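## Task

Take culture plate W09 out of the incubator and set it in out-nest O1, lying flat within the nest's locators, with its well A1 at the nest corner labelled A1 and its lid seated all the way down. All other plates and lids must remain as they were, and the incubator door must finish closed and latched by its catch. Nothing counts if it only stays put because the robot is holding it; at the end open the gripper and move it away.

## Robot and tools

Robot: one four-axis SCARA-style plate mover (scara4). Joints from base outward: lift (prismatic, 0.000 to 0.550 m), shoulder (-2.000 to 2.000 rad), elbow (-2.800 to 2.800 rad), wrist yaw (-12.566 to 12.566 rad), plus a two-finger gripper driven by one number. The gripper always stays level; it can only translate and turn about vertical. Keep the elbow more than 0.4 rad away from 0, or the arm may fold and fault.

Frames. Scene frame: origin on the table surface under the arm base, +z up, +y to the left when facing along +x. Gripper frame: fingers point along its +x, they open and close along its y, z is vertical. The commanded point (end_effector_position, link pinch) sits midway between the rubber pads, about 2 to 3 cm short of the fingertips. Positive rz turns the gripper from its +x toward its +y.

execute_actions(actions): actions is a list of actions run in sequence. Each action is a list of 0 to 15 rows; every row lasts one control step (1/30 s), and if fewer than 15 rows are given the last one repeats, so each action lasts 0.5 s. A row is five numbers in [-1, 1]: dx, dy, dz, rz, opening. The first four are an offset, in the gripper's own axes, from the gripper pose measured when that action began (for the first action in a call, the pose last reported in this scene). Every row refers back to that same start pose; rows do not add up. Scale: 1.0 equals 0.6 m for dx, dy, dz and 180 degrees for rz. opening is absolute, not an offset: +1 fully open (0.140 m), -1 closed (pads still 0.066 m apart). Full open to closed needs at least about 0.6 s. Each step the command is clipped to within 70 mm and 16 degrees of the measured pose, and after an action the arm continues at most to that last clipped pose, so long travel needs several actions. An empty list just returns the current state and images.

move(target, speed, blocking): target is one row laid out as above, an offset from the pose in this scene's most recent result that shows one, with absolute opening (sent when the move starts). The gripper follows a straight path there, taking the shorter rotation. speed is top path speed in m/s, 0.002 to 0.5, default 0.25; turning is capped at twice that value in rad/s. Paths last 0.5 to 10 s; longer ones are cut off early. The path ignores obstacles and the real gripper can lag, wander and overshoot speed, mostly with the arm almost straight. Faster contact and targets set deeper past a surface both mean harder impacts. blocking=false returns after 0.5 s while the arm continues; poll with wait(0), and use wait or stop before issuing new rows or moves. The extra move: line reports the ending (done, off_target, moving, held, fault), which limits acted (paced = command was clipped; held = a check blocked some steps, after which the arm may race well beyond speed), and the remaining distance to target.

wait(seconds): 0 to 10; the arm keeps its last command, and a running move continues (returns early if it finishes). stop(): brakes a running move; it needs stopping distance, and the fingers keep moving. zoom_image(camera, region): camera is cam_head_left, cam_head_right, cam_high, cam_low or cam_wrist (all 504x504); region is [x0, y0, x1, y1] in pixels from the top-left, at most 504 by 504. finished_scene(scene): the integer number of the current scene; it ends that scene permanently and reports success.

Results: state line with end_effector_position (m, scene frame, less accurate at long reach) and end_effector_quat_wxyz; Joint positions (lift m, shoulder, elbow, wrist yaw rad, then pad gap m); grip_measured, the measured opening on the command scale (may be off by about 1 mm for the whole scene); Hand target, the pose the controller is now heading to; a pose unreachable line when a clearance check altered or blocked the command.

Gripping: between the extremes, fingers go where grip_measured would equal your number. To hold a plate, keep commanding roughly 0.04 below grip_measured (less for a lighter hold). Pads push up to about 18 N each; a fast close can squeeze harder. Held parts may be tugged briefly now and then.

Limits and faults: load limits lift 52.2 N, shoulder 7.83 N m, elbow 3.91 N m, wrist yaw 1.3 N m, including a held object's weight. Reaching one halts the arm for 10 s and drops the rest of the call. Holding a load heats motors: MOTOR HOT appears from 85 °C, and at 100 °C an OVER-TEMPERATURE FAULT brakes the arm until it cools. Since offsets start from the measured pose, repeating a small offset against something rigid does not press harder, but against something yielding it keeps advancing. A stalled arm usually keeps pushing until a new command.

Scene hints: the incubator door keeps swinging after a push; if it opens well past 90 degrees its outer face goes out of reach for closing. In the incubator a plate's ID faces the front. On each labelled item, well A1 lies at the labelled short end, in the corner opposite the labelled long side. Avoid drops, slips, slams, hard impacts and strong pushes, and never let anything leave the table. Time passes while you compose replies, with the robot holding its last command.

Each tool is called in YAML: its name, and indented under it one key for each argument.

## Session

execute_actions:
  actions: []

Scene clock: 0.00 s.
end_effector_position=(+0.5198, -0.1205, +0.2563) grip_measured=+1.00 end_effector_quat_wxyz=(+0.772, +0.000, +0.000, -0.636)
Joint positions: [ 0.251 -0.763 -1.311  0.695  0.14 ]
Motor temperatures (°C, as the motors report them): [29 21 22 23]
Hand target: +0.520, -0.121, +0.256; +0.772, +0.000, +0.000, -0.636

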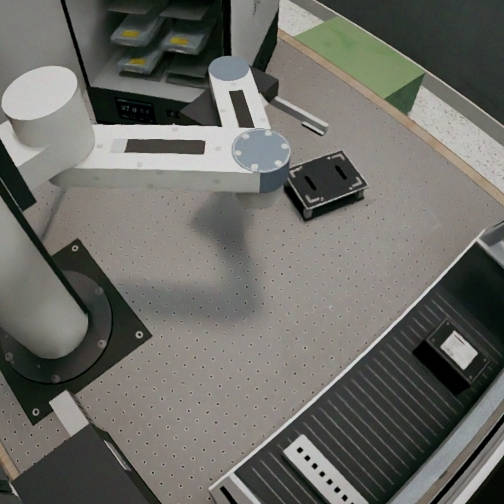

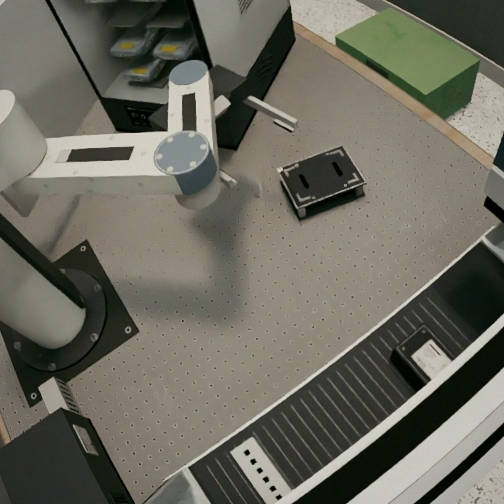

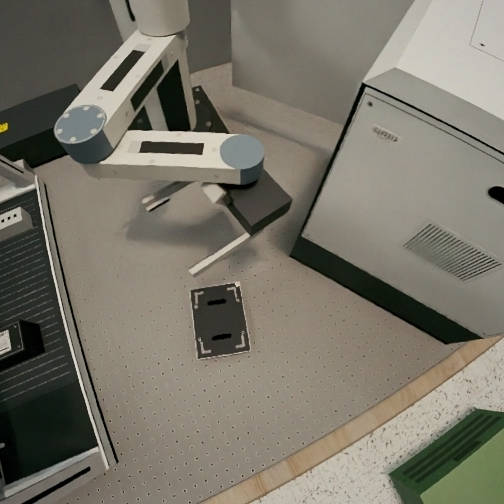

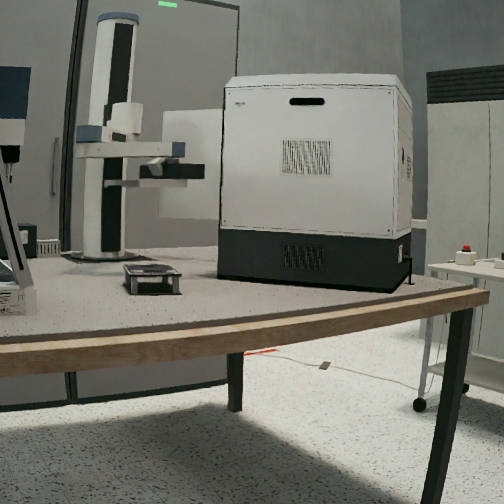

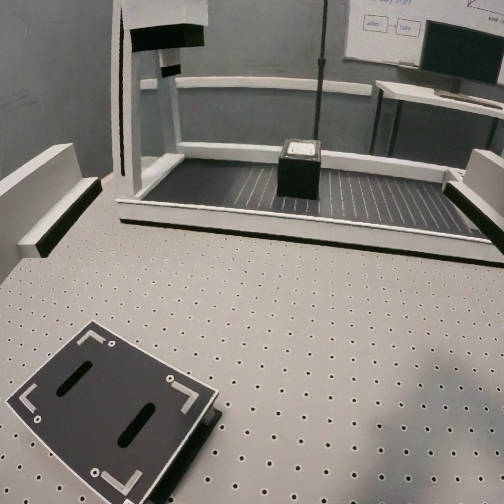

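zoom_image:
  camera: "cam_wrist"
  region: [0, 300, 240, 504]

zoom_image:
  camera: "cam_head_left"
  region: [40, 0, 290, 140]

zoom_image:
  camera: "cam_head_left"
  region: [270, 130, 390, 230]

zoom_image:
  camera: "cam_high"
  region: [170, 270, 270, 370]

Region (0, 300, 240, 504) of cam_wrist's 504x504 image, scaled by 2.100, with more detail than that image has; it fills the top 428 rows of this view, and the rest is white.

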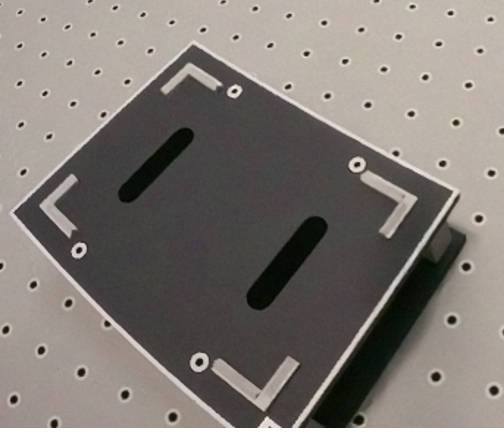

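Region (40, 0, 290, 140) of cam_head_left's 504x504 image, scaled by 2.016, with more detail than that image has; it fills the top 282 rows of this view, and the rest is white.

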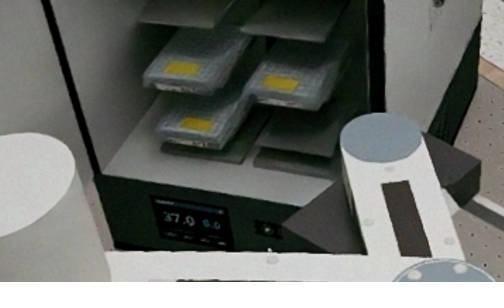

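Region (270, 130, 390, 230) of cam_head_left's 504x504 image, scaled by 4.200, with more detail than that image has.

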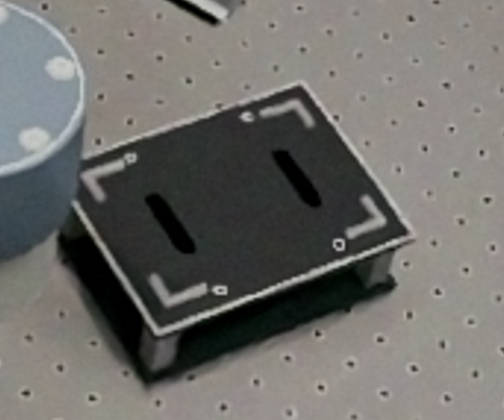

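Region (170, 270, 270, 370) of cam_high's 504x504 image, scaled by 5.040, with more detail than that image has.

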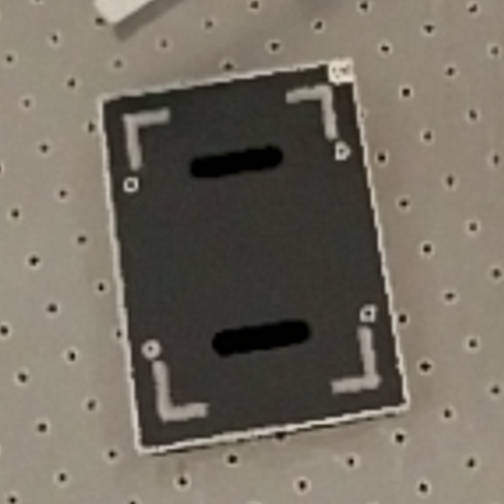

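move:
  target: [-0.12,-0.095,0.05,0.69,1]
  speed: 0.4

Scene clock: 12.30 s.
end_effector_position=(+0.4501, -0.0609, +0.2862) grip_measured=+1.00 end_effector_quat_wxyz=(+0.923, +0.000, +0.000, +0.384)
Joint positions: [ 0.281 -1.688 -0.941  3.417  0.14 ]
Motor temperatures (°C, as the motors report them): [29 21 22 23]
Hand target: +0.450, -0.061, +0.286; +0.923, +0.000, +0.000, +0.384
Off the commanded pose: 0.000 m, 0 deg.
move: done

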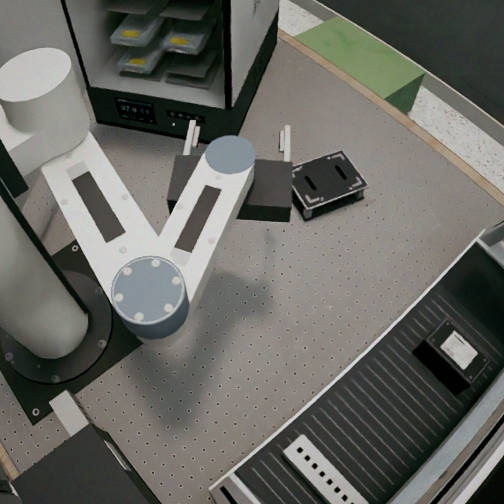

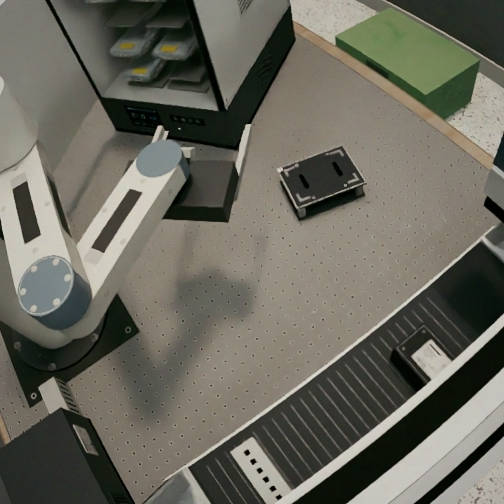

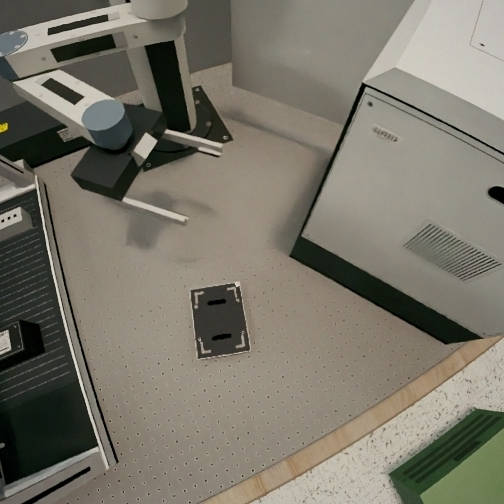

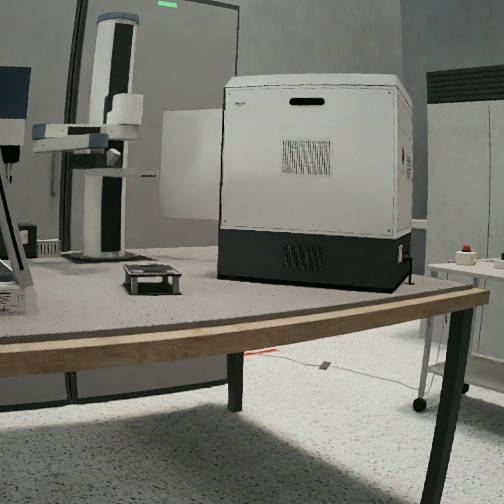

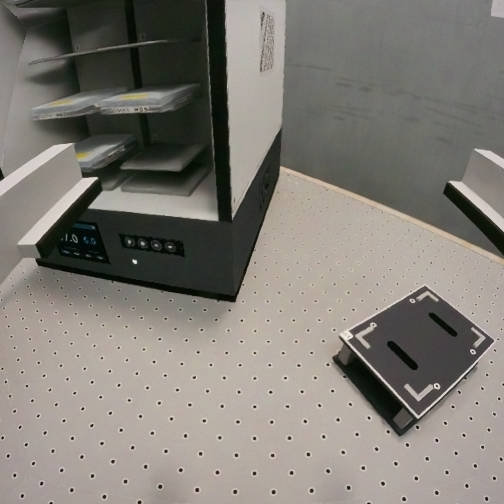

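move:
  target: [0.217,0.233,-0.05,-0.055,0]
  speed: 0.3

zoom_image:
  camera: "cam_wrist"
  region: [60, 0, 400, 260]

Scene clock: 17.13 s.
end_effector_position=(+0.4427, +0.1302, +0.2563) grip_measured=+0.00 end_effector_quat_wxyz=(+0.953, +0.000, +0.000, +0.303)
Joint positions: [ 0.251 -0.715 -0.612  1.943  0.103]
Motor temperatures (°C, as the motors report them): [29 21 22 23]
Hand target: +0.443, +0.130, +0.256; +0.953, +0.000, +0.000, +0.303
Off the commanded pose: 0.000 m, 0 deg.
move: done

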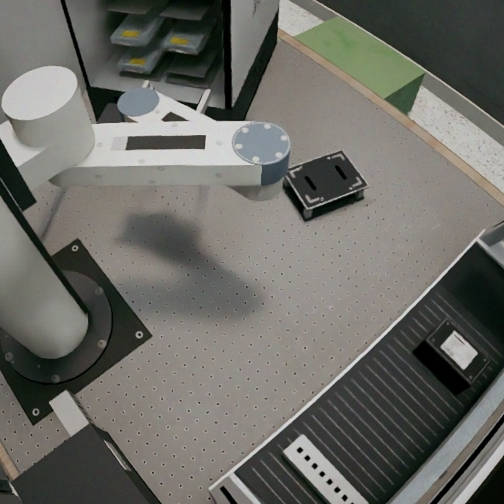

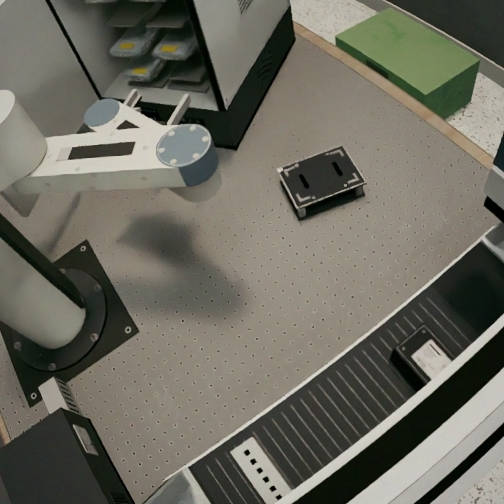

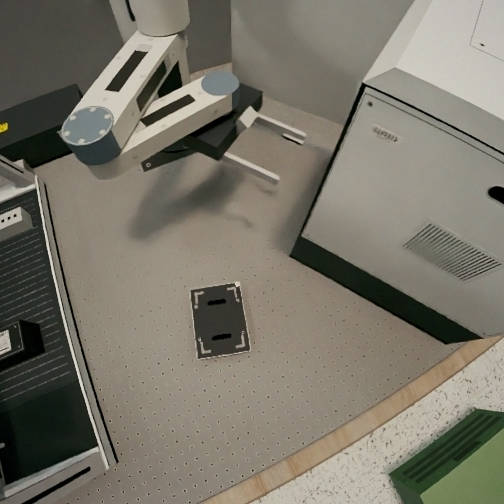

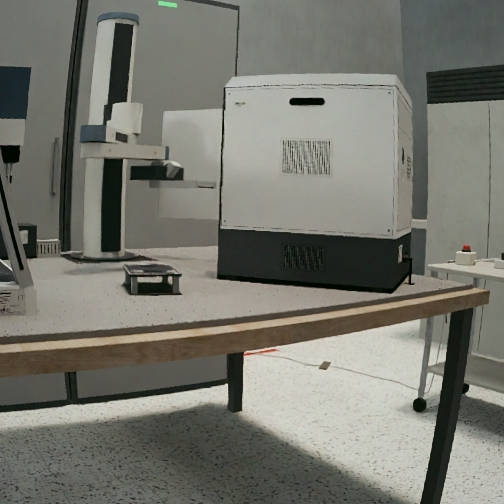

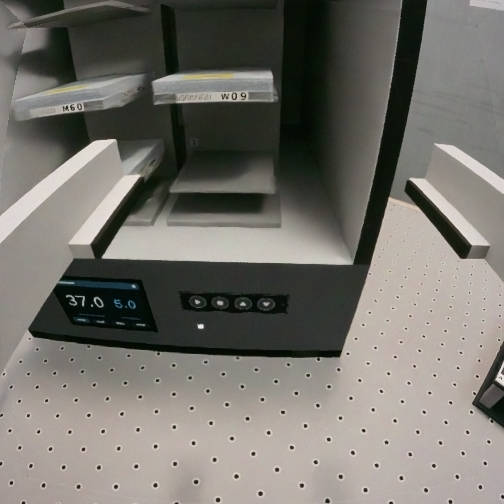

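Region (60, 0, 400, 260) of cam_wrist's 504x504 image, scaled by 1.482, with more detail than that image has; it fills the top 385 rows of this view, and the rest is white.

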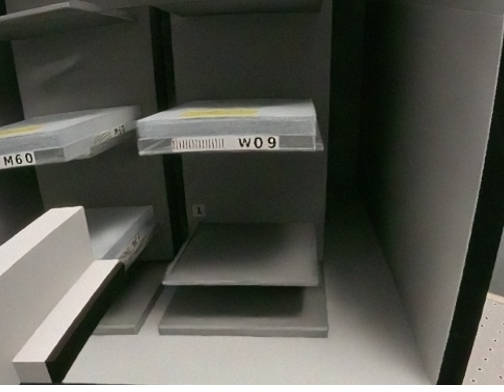

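move:
  target: [0.15,0.057,0.027,0,0]

Scene clock: 22.07 s.
end_effector_position=(+0.4964, +0.2102, +0.2725) grip_measured=+0.00 end_effector_quat_wxyz=(+0.953, +0.000, +0.000, +0.303)
Joint positions: [ 0.268 -0.384 -0.966  1.966  0.103]
Motor temperatures (°C, as the motors report them): [29 21 22 23]
Hand target: +0.496, +0.210, +0.272; +0.953, +0.000, +0.000, +0.303
Off the commanded pose: 0.000 m, 0 deg.
move: done

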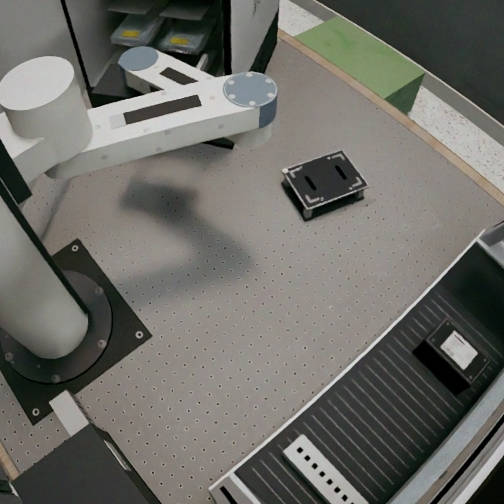

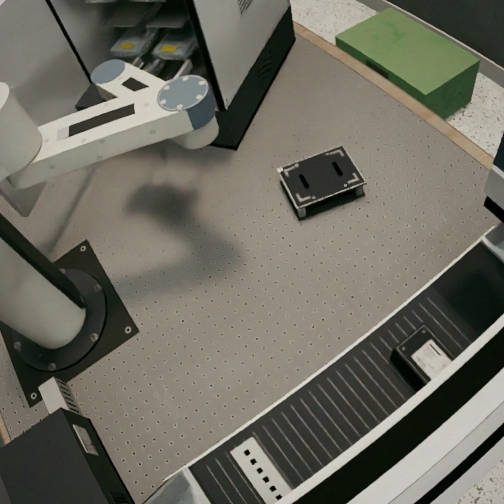

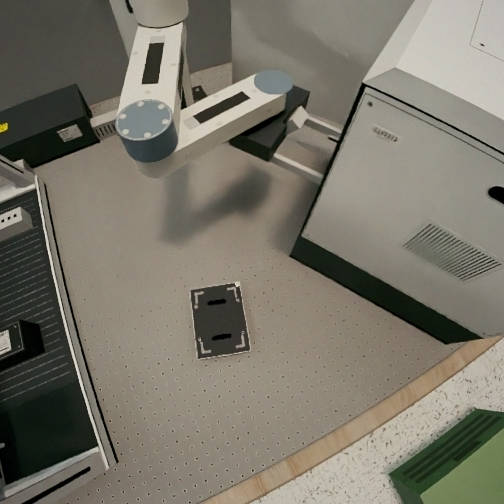

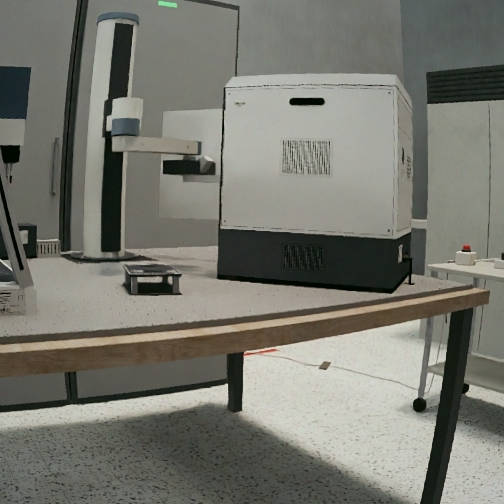

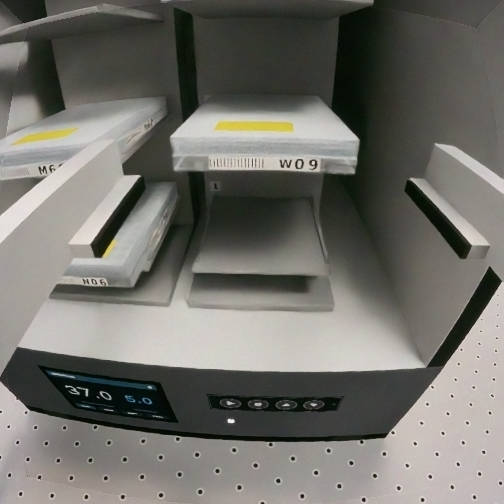

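move:
  target: [0.03,0.005,-0.002,0,-0.2]
  speed: 0.1

zoom_image:
  camera: "cam_wrist"
  region: [60, 80, 480, 280]

Scene clock: 28.00 s.
end_effector_position=(+0.5094, +0.2230, +0.2713) grip_measured=-0.20 end_effector_quat_wxyz=(+0.953, +0.000, +0.000, +0.303)
Joint positions: [ 0.266 -0.342 -1.046  2.003  0.096]
Motor temperatures (°C, as the motors report them): [28 21 22 23]
Hand target: +0.509, +0.223, +0.271; +0.953, +0.000, +0.000, +0.303
Off the commanded pose: 0.000 m, 0 deg.
move: done

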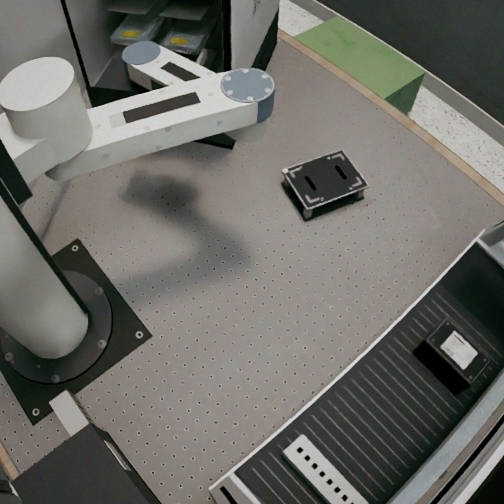

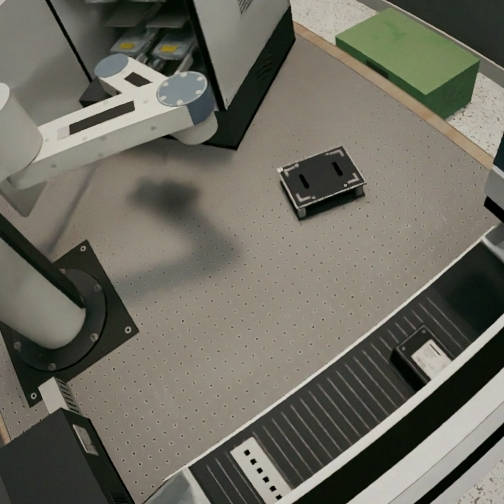

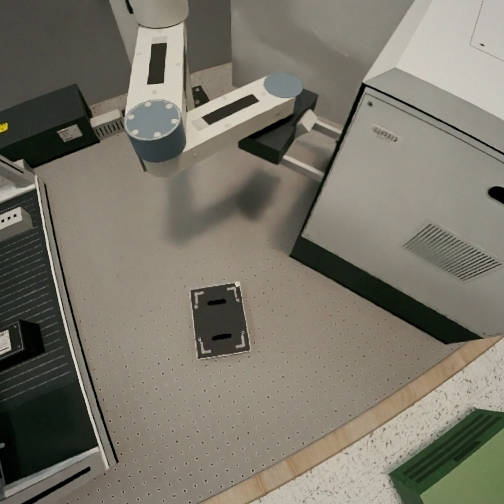

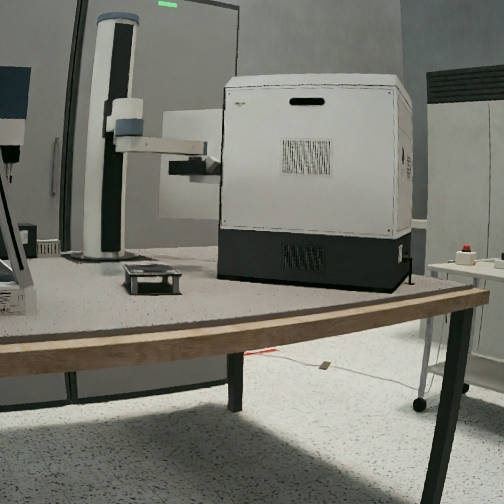

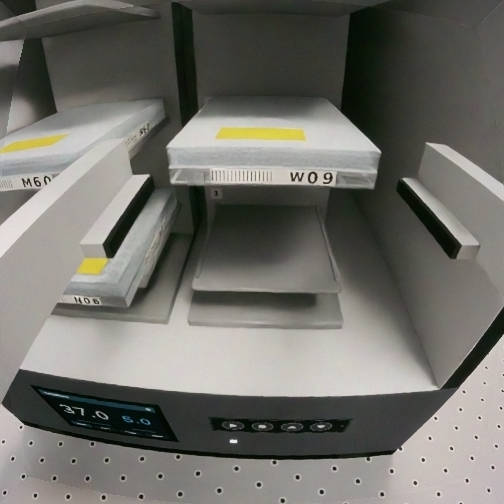

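Region (60, 80, 480, 280) of cam_wrist's 504x504 image, scaled by 1.200, with more detail than that image has; it fills the top 240 rows of this view, and the rest is white.

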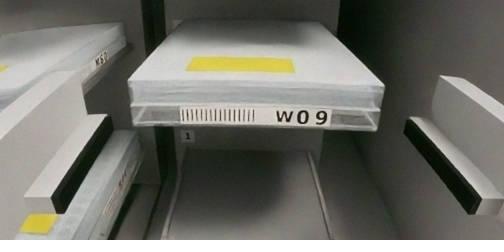

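move:
  target: [0.085,0,0,0,-0.2]
  speed: 0.08

Scene clock: 31.17 s.
end_effector_position=(+0.5511, +0.2524, +0.2713) grip_measured=-0.20 end_effector_quat_wxyz=(+0.953, +0.000, +0.000, +0.303)
Joint positions: [ 0.266 -0.246 -1.284  2.145  0.096]
Motor temperatures (°C, as the motors report them): [28 21 22 23]
Hand target: +0.551, +0.252, +0.271; +0.953, +0.000, +0.000, +0.303
Off the commanded pose: 0.000 m, 0 deg.
move: done

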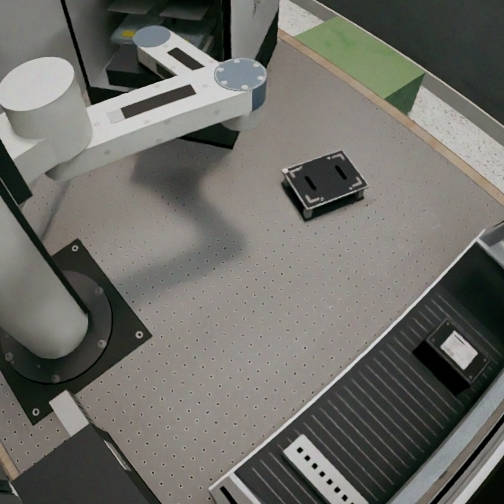

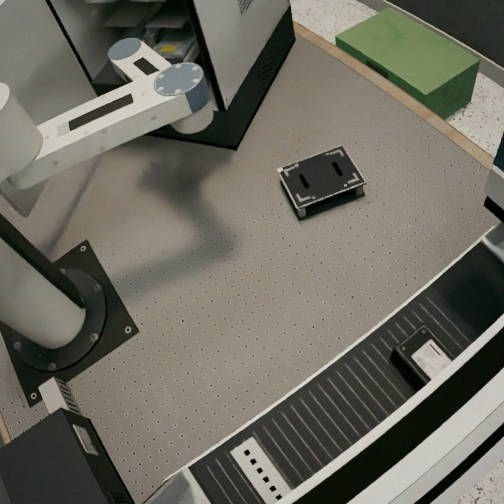

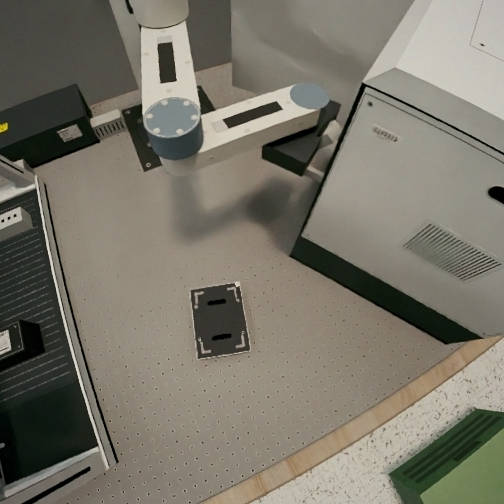

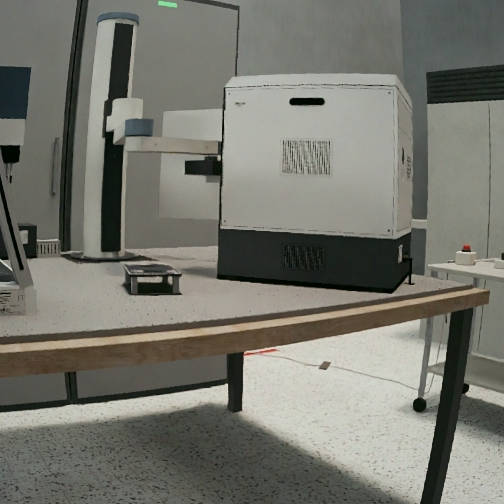

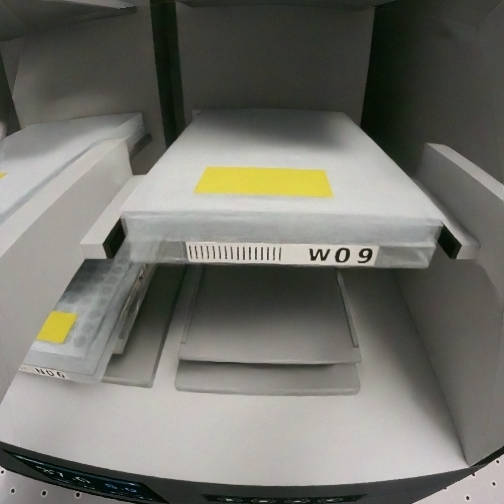

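move:
  target: [0.067,0.001,-0.0035,0,-0.2]
  speed: 0.08

execute_actions:
  actions:
    - [[0,0,0,0,-0.3],[0,0,0,0,-0.35],[0,0,0,0,-0.4],[0,0,0,0,-0.42],[0,0,0,0,-0.44],[0,0,0,0,-0.45],[0,0,0,0,-0.46],[0,0,0,0,-0.47],[0,0,0,0,-0.48],[0,0,0,0,-0.49],[0,0,0,0,-0.5],[0,0,0,0,-0.51],[0,0,0,0,-0.52]]
    - [[0,0,0,0,-0.53]]

Scene clock: 36.57 s.
end_effector_position=(+0.5838, +0.2759, +0.2692) grip_measured=-0.20 end_effector_quat_wxyz=(+0.953, +0.000, +0.000, +0.302)
Joint positions: [ 0.264 -0.158 -1.487  2.259  0.096]
Motor temperatures (°C, as the motors report them): [28 21 22 23]
Hand target: +0.584, +0.276, +0.269; +0.953, +0.000, +0.000, +0.303
Off the commanded pose: 0.000 m, 0 deg.
move: done

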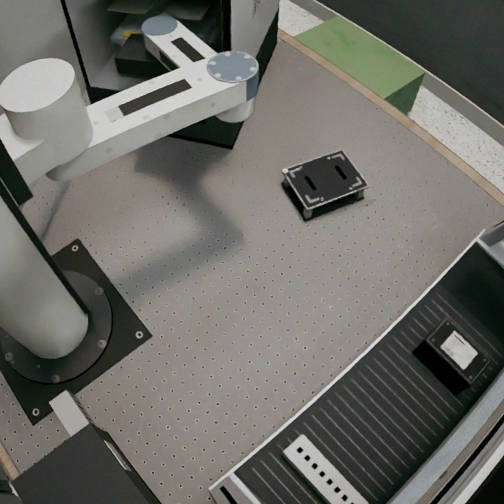

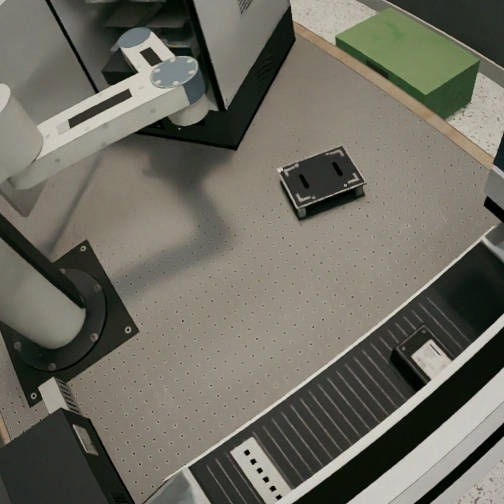

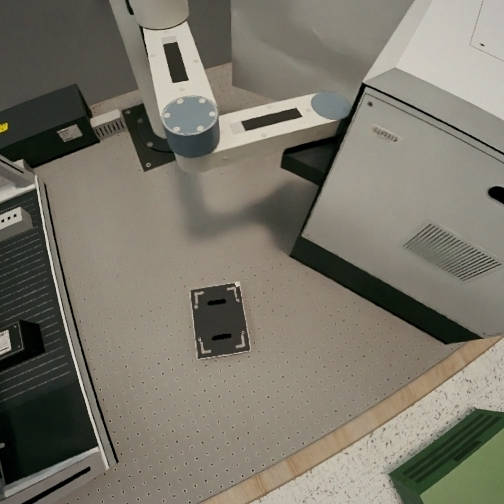

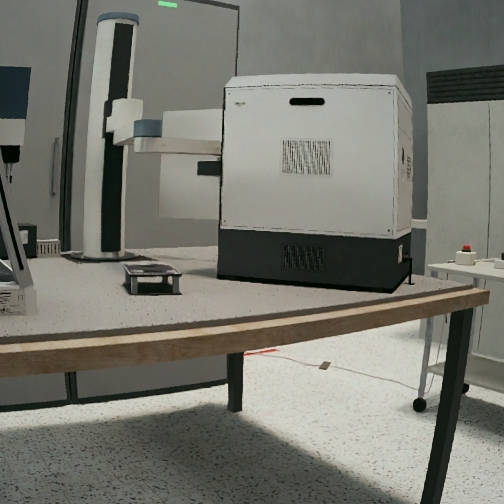

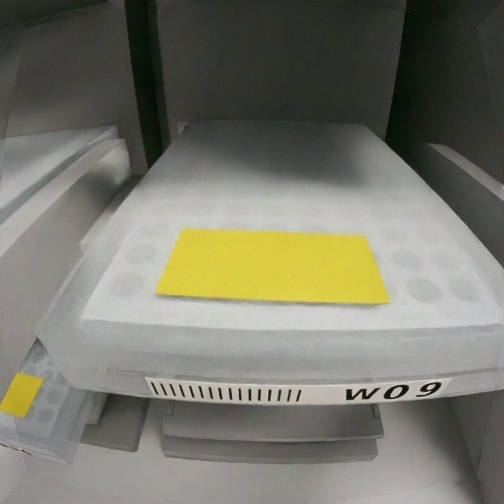

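Scene clock: 37.57 s.
end_effector_position=(+0.5843, +0.2753, +0.2692) grip_measured=-0.27 end_effector_quat_wxyz=(+0.954, +0.000, +0.000, +0.300)
Joint positions: [ 0.264 -0.158 -1.488  2.255  0.093]
Motor temperatures (°C, as the motors report them): [28 21 22 23]
Hand target: +0.584, +0.275, +0.269; +0.954, +0.000, +0.000, +0.300
Off the commanded pose: 0.000 m, 0 deg.

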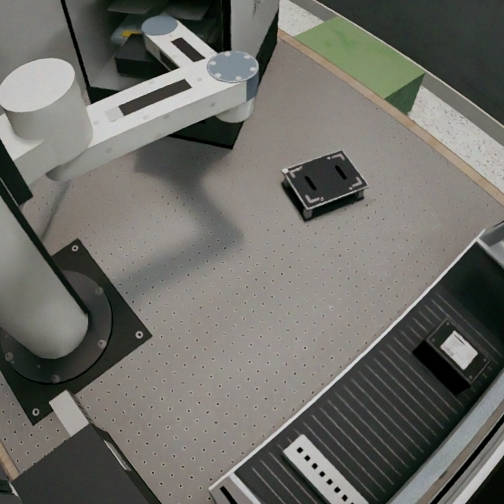

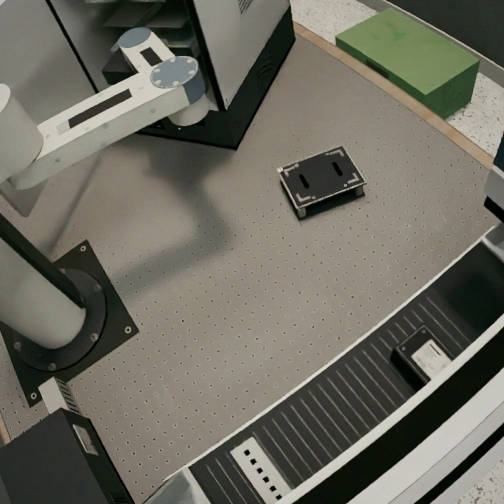

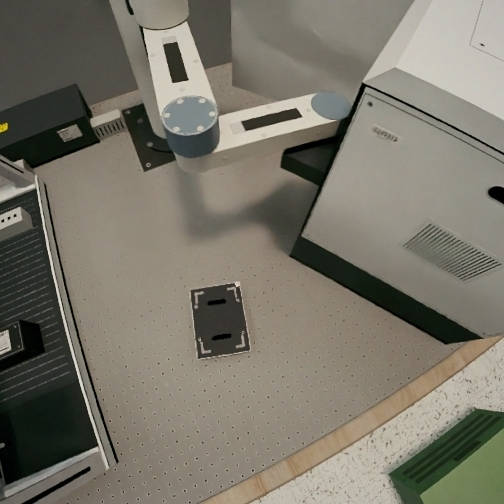

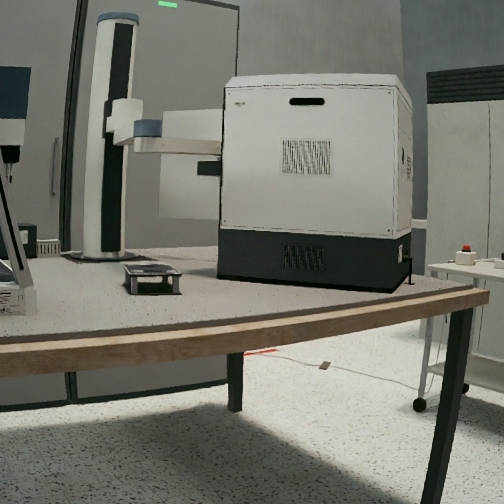

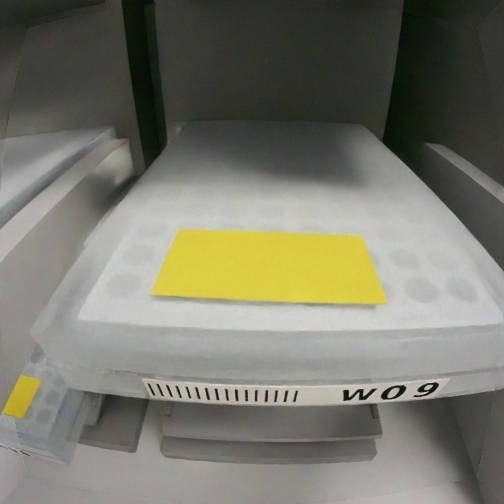

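Hit the shelf rails; raise a bit.

execute_actions:
  actions:
    - [[0,0,0,0,-0.22],[0,0,0,0,-0.22],[0,0,0,0,-0.22],[0,0,0,0,-0.22],[0,0,0,0,-0.22],[0,0,0.003,0,-0.22]]
    - [[0,0,0,0,-0.26],[0,0,0,0,-0.3],[0,0,0,0,-0.34],[0,0,0,0,-0.38],[0,0,0,0,-0.42],[0,0,0,0,-0.44],[0,0,0,0,-0.45],[0,0,0,0,-0.46],[0,0,0,0,-0.47],[0,0,0,0,-0.48],[0,0,0,0,-0.49],[0,0,0,0,-0.5],[0,0,0,0,-0.51],[0,0,0,0,-0.52]]
    - [[0,0,0,0,-0.53]]

Scene clock: 42.30 s.
end_effector_position=(+0.5843, +0.2753, +0.2711) grip_measured=-0.47 end_effector_quat_wxyz=(+0.954, +0.000, +0.000, +0.300)
Joint positions: [ 0.266 -0.158 -1.488  2.255  0.086]
Motor temperatures (°C, as the motors report them): [28 21 22 23]
Hand target: +0.584, +0.275, +0.271; +0.954, +0.000, +0.000, +0.300
Off the commanded pose: 0.000 m, 0 deg.

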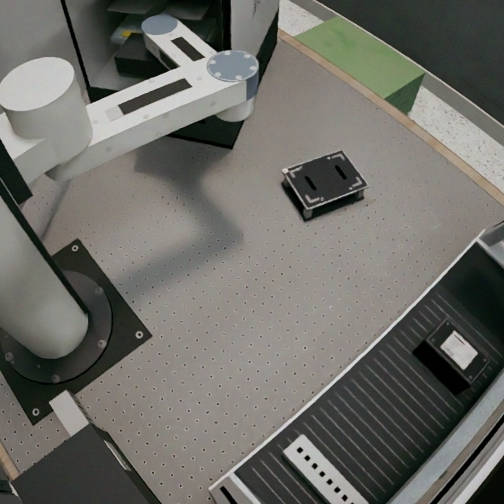

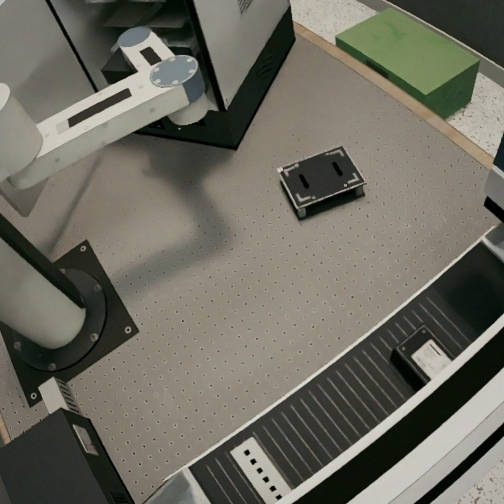

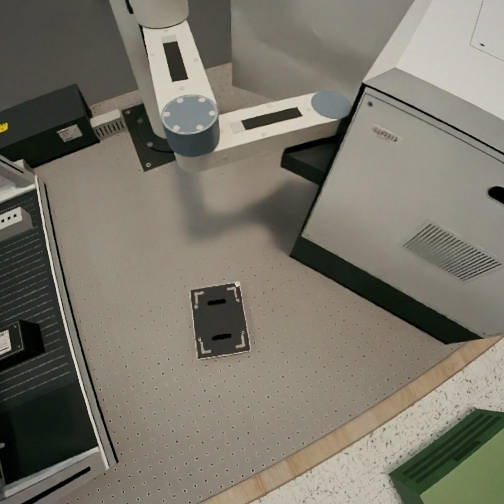

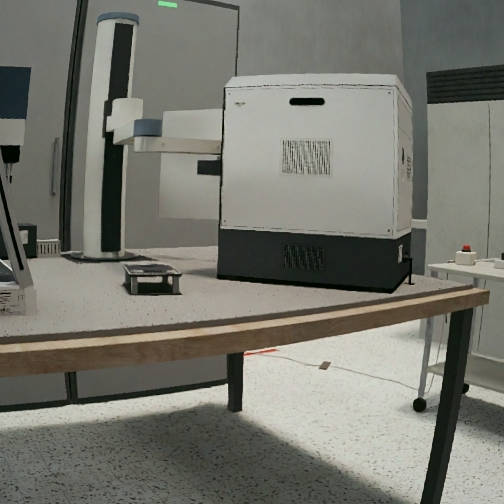

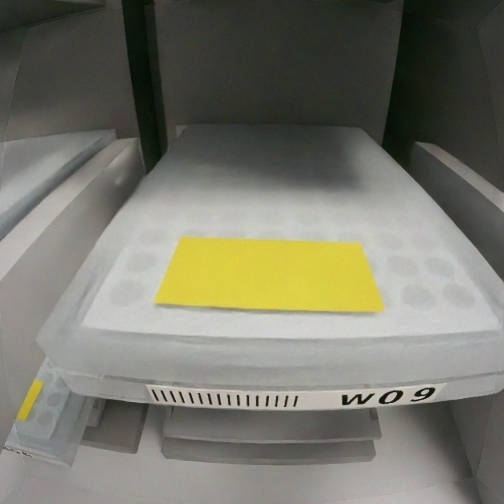

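move:
  target: [0,0,0.01,0,-0.53]
  speed: 0.03

move:
  target: [-0.33,0,0,0,-0.53]
  speed: 0.18

Scene clock: 46.03 s.
end_effector_position=(+0.5843, +0.2753, +0.2771) grip_measured=-0.47 end_effector_quat_wxyz=(+0.954, +0.000, +0.000, +0.300)
Joint positions: [ 0.272 -0.158 -1.488  2.255  0.086]
Motor temperatures (°C, as the motors report them): [28 21 22 23]
Hand target: +0.584, +0.275, +0.277; +0.954, +0.000, +0.000, +0.300
Off the commanded pose: 0.000 m, 0 deg.
move: done

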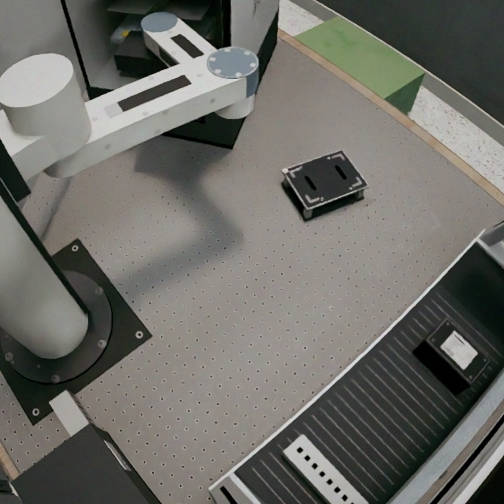

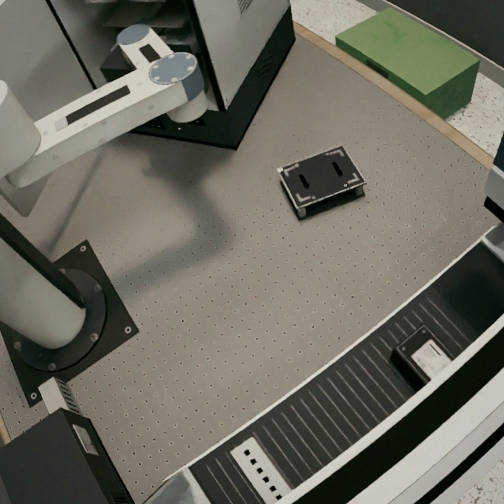

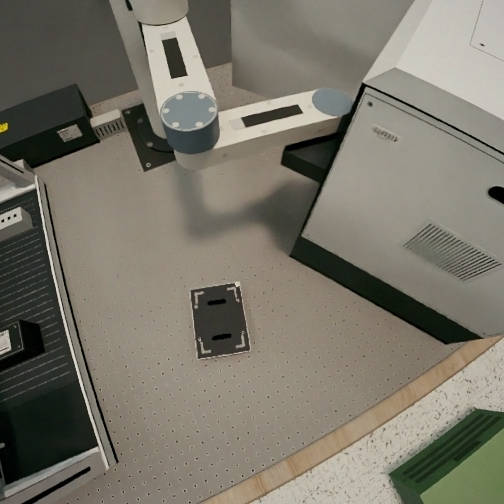

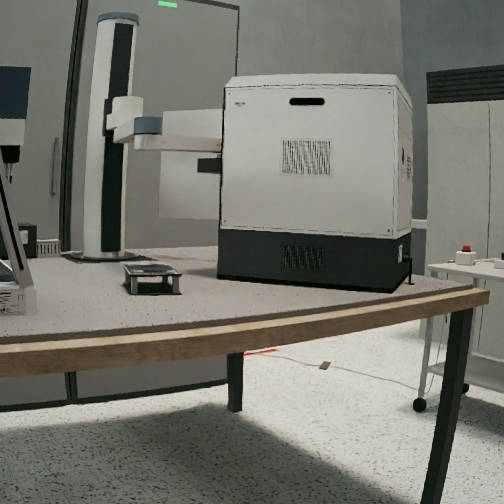

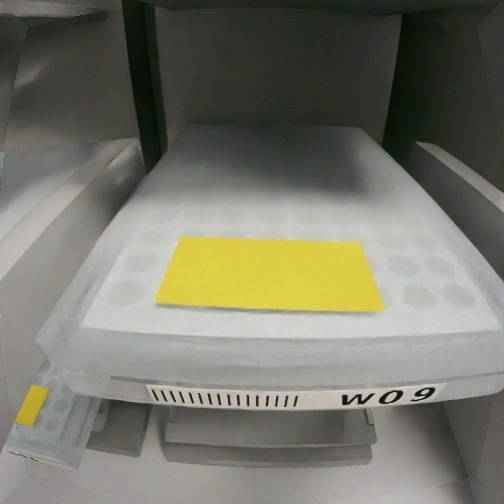

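Scene clock: 47.47 s.
end_effector_position=(+0.4219, +0.1620, +0.2771) grip_measured=-0.47 end_effector_quat_wxyz=(+0.954, +0.000, +0.000, +0.300)
Joint positions: [ 0.272 -0.473 -0.588  1.67   0.086]
Motor temperatures (°C, as the motors report them): [28 21 22 23]
Hand target: +0.422, +0.162, +0.277; +0.954, +0.000, +0.000, +0.300
Off the commanded pose: 0.000 m, 0 deg.
move: done

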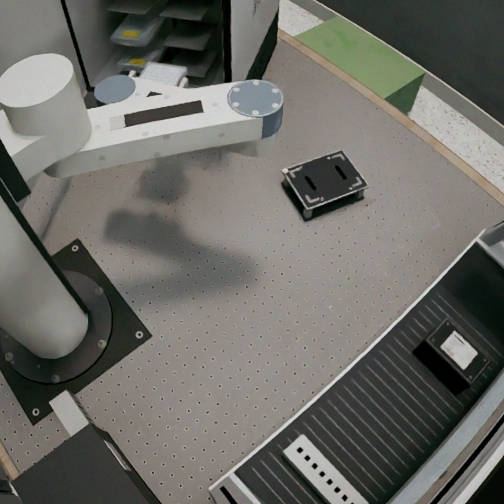

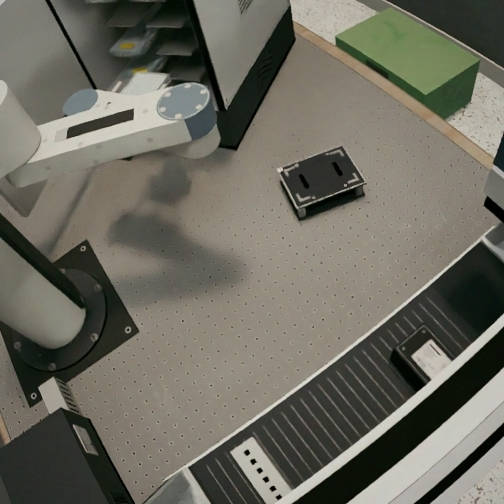

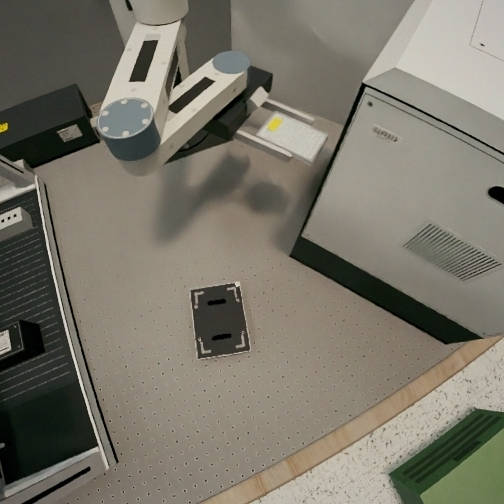

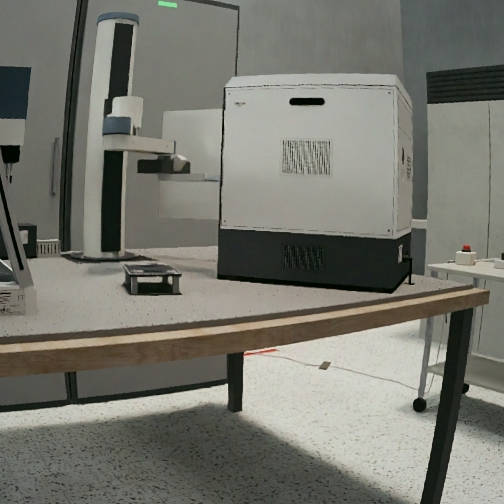

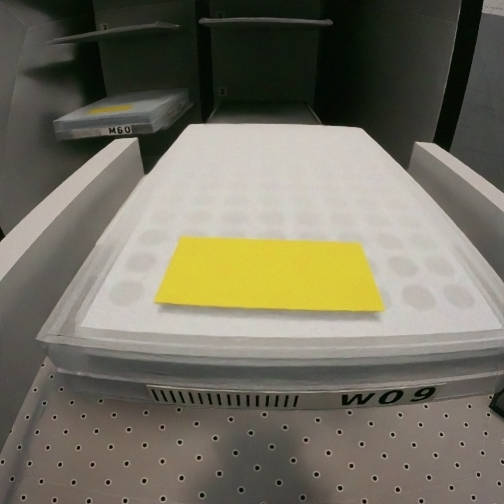

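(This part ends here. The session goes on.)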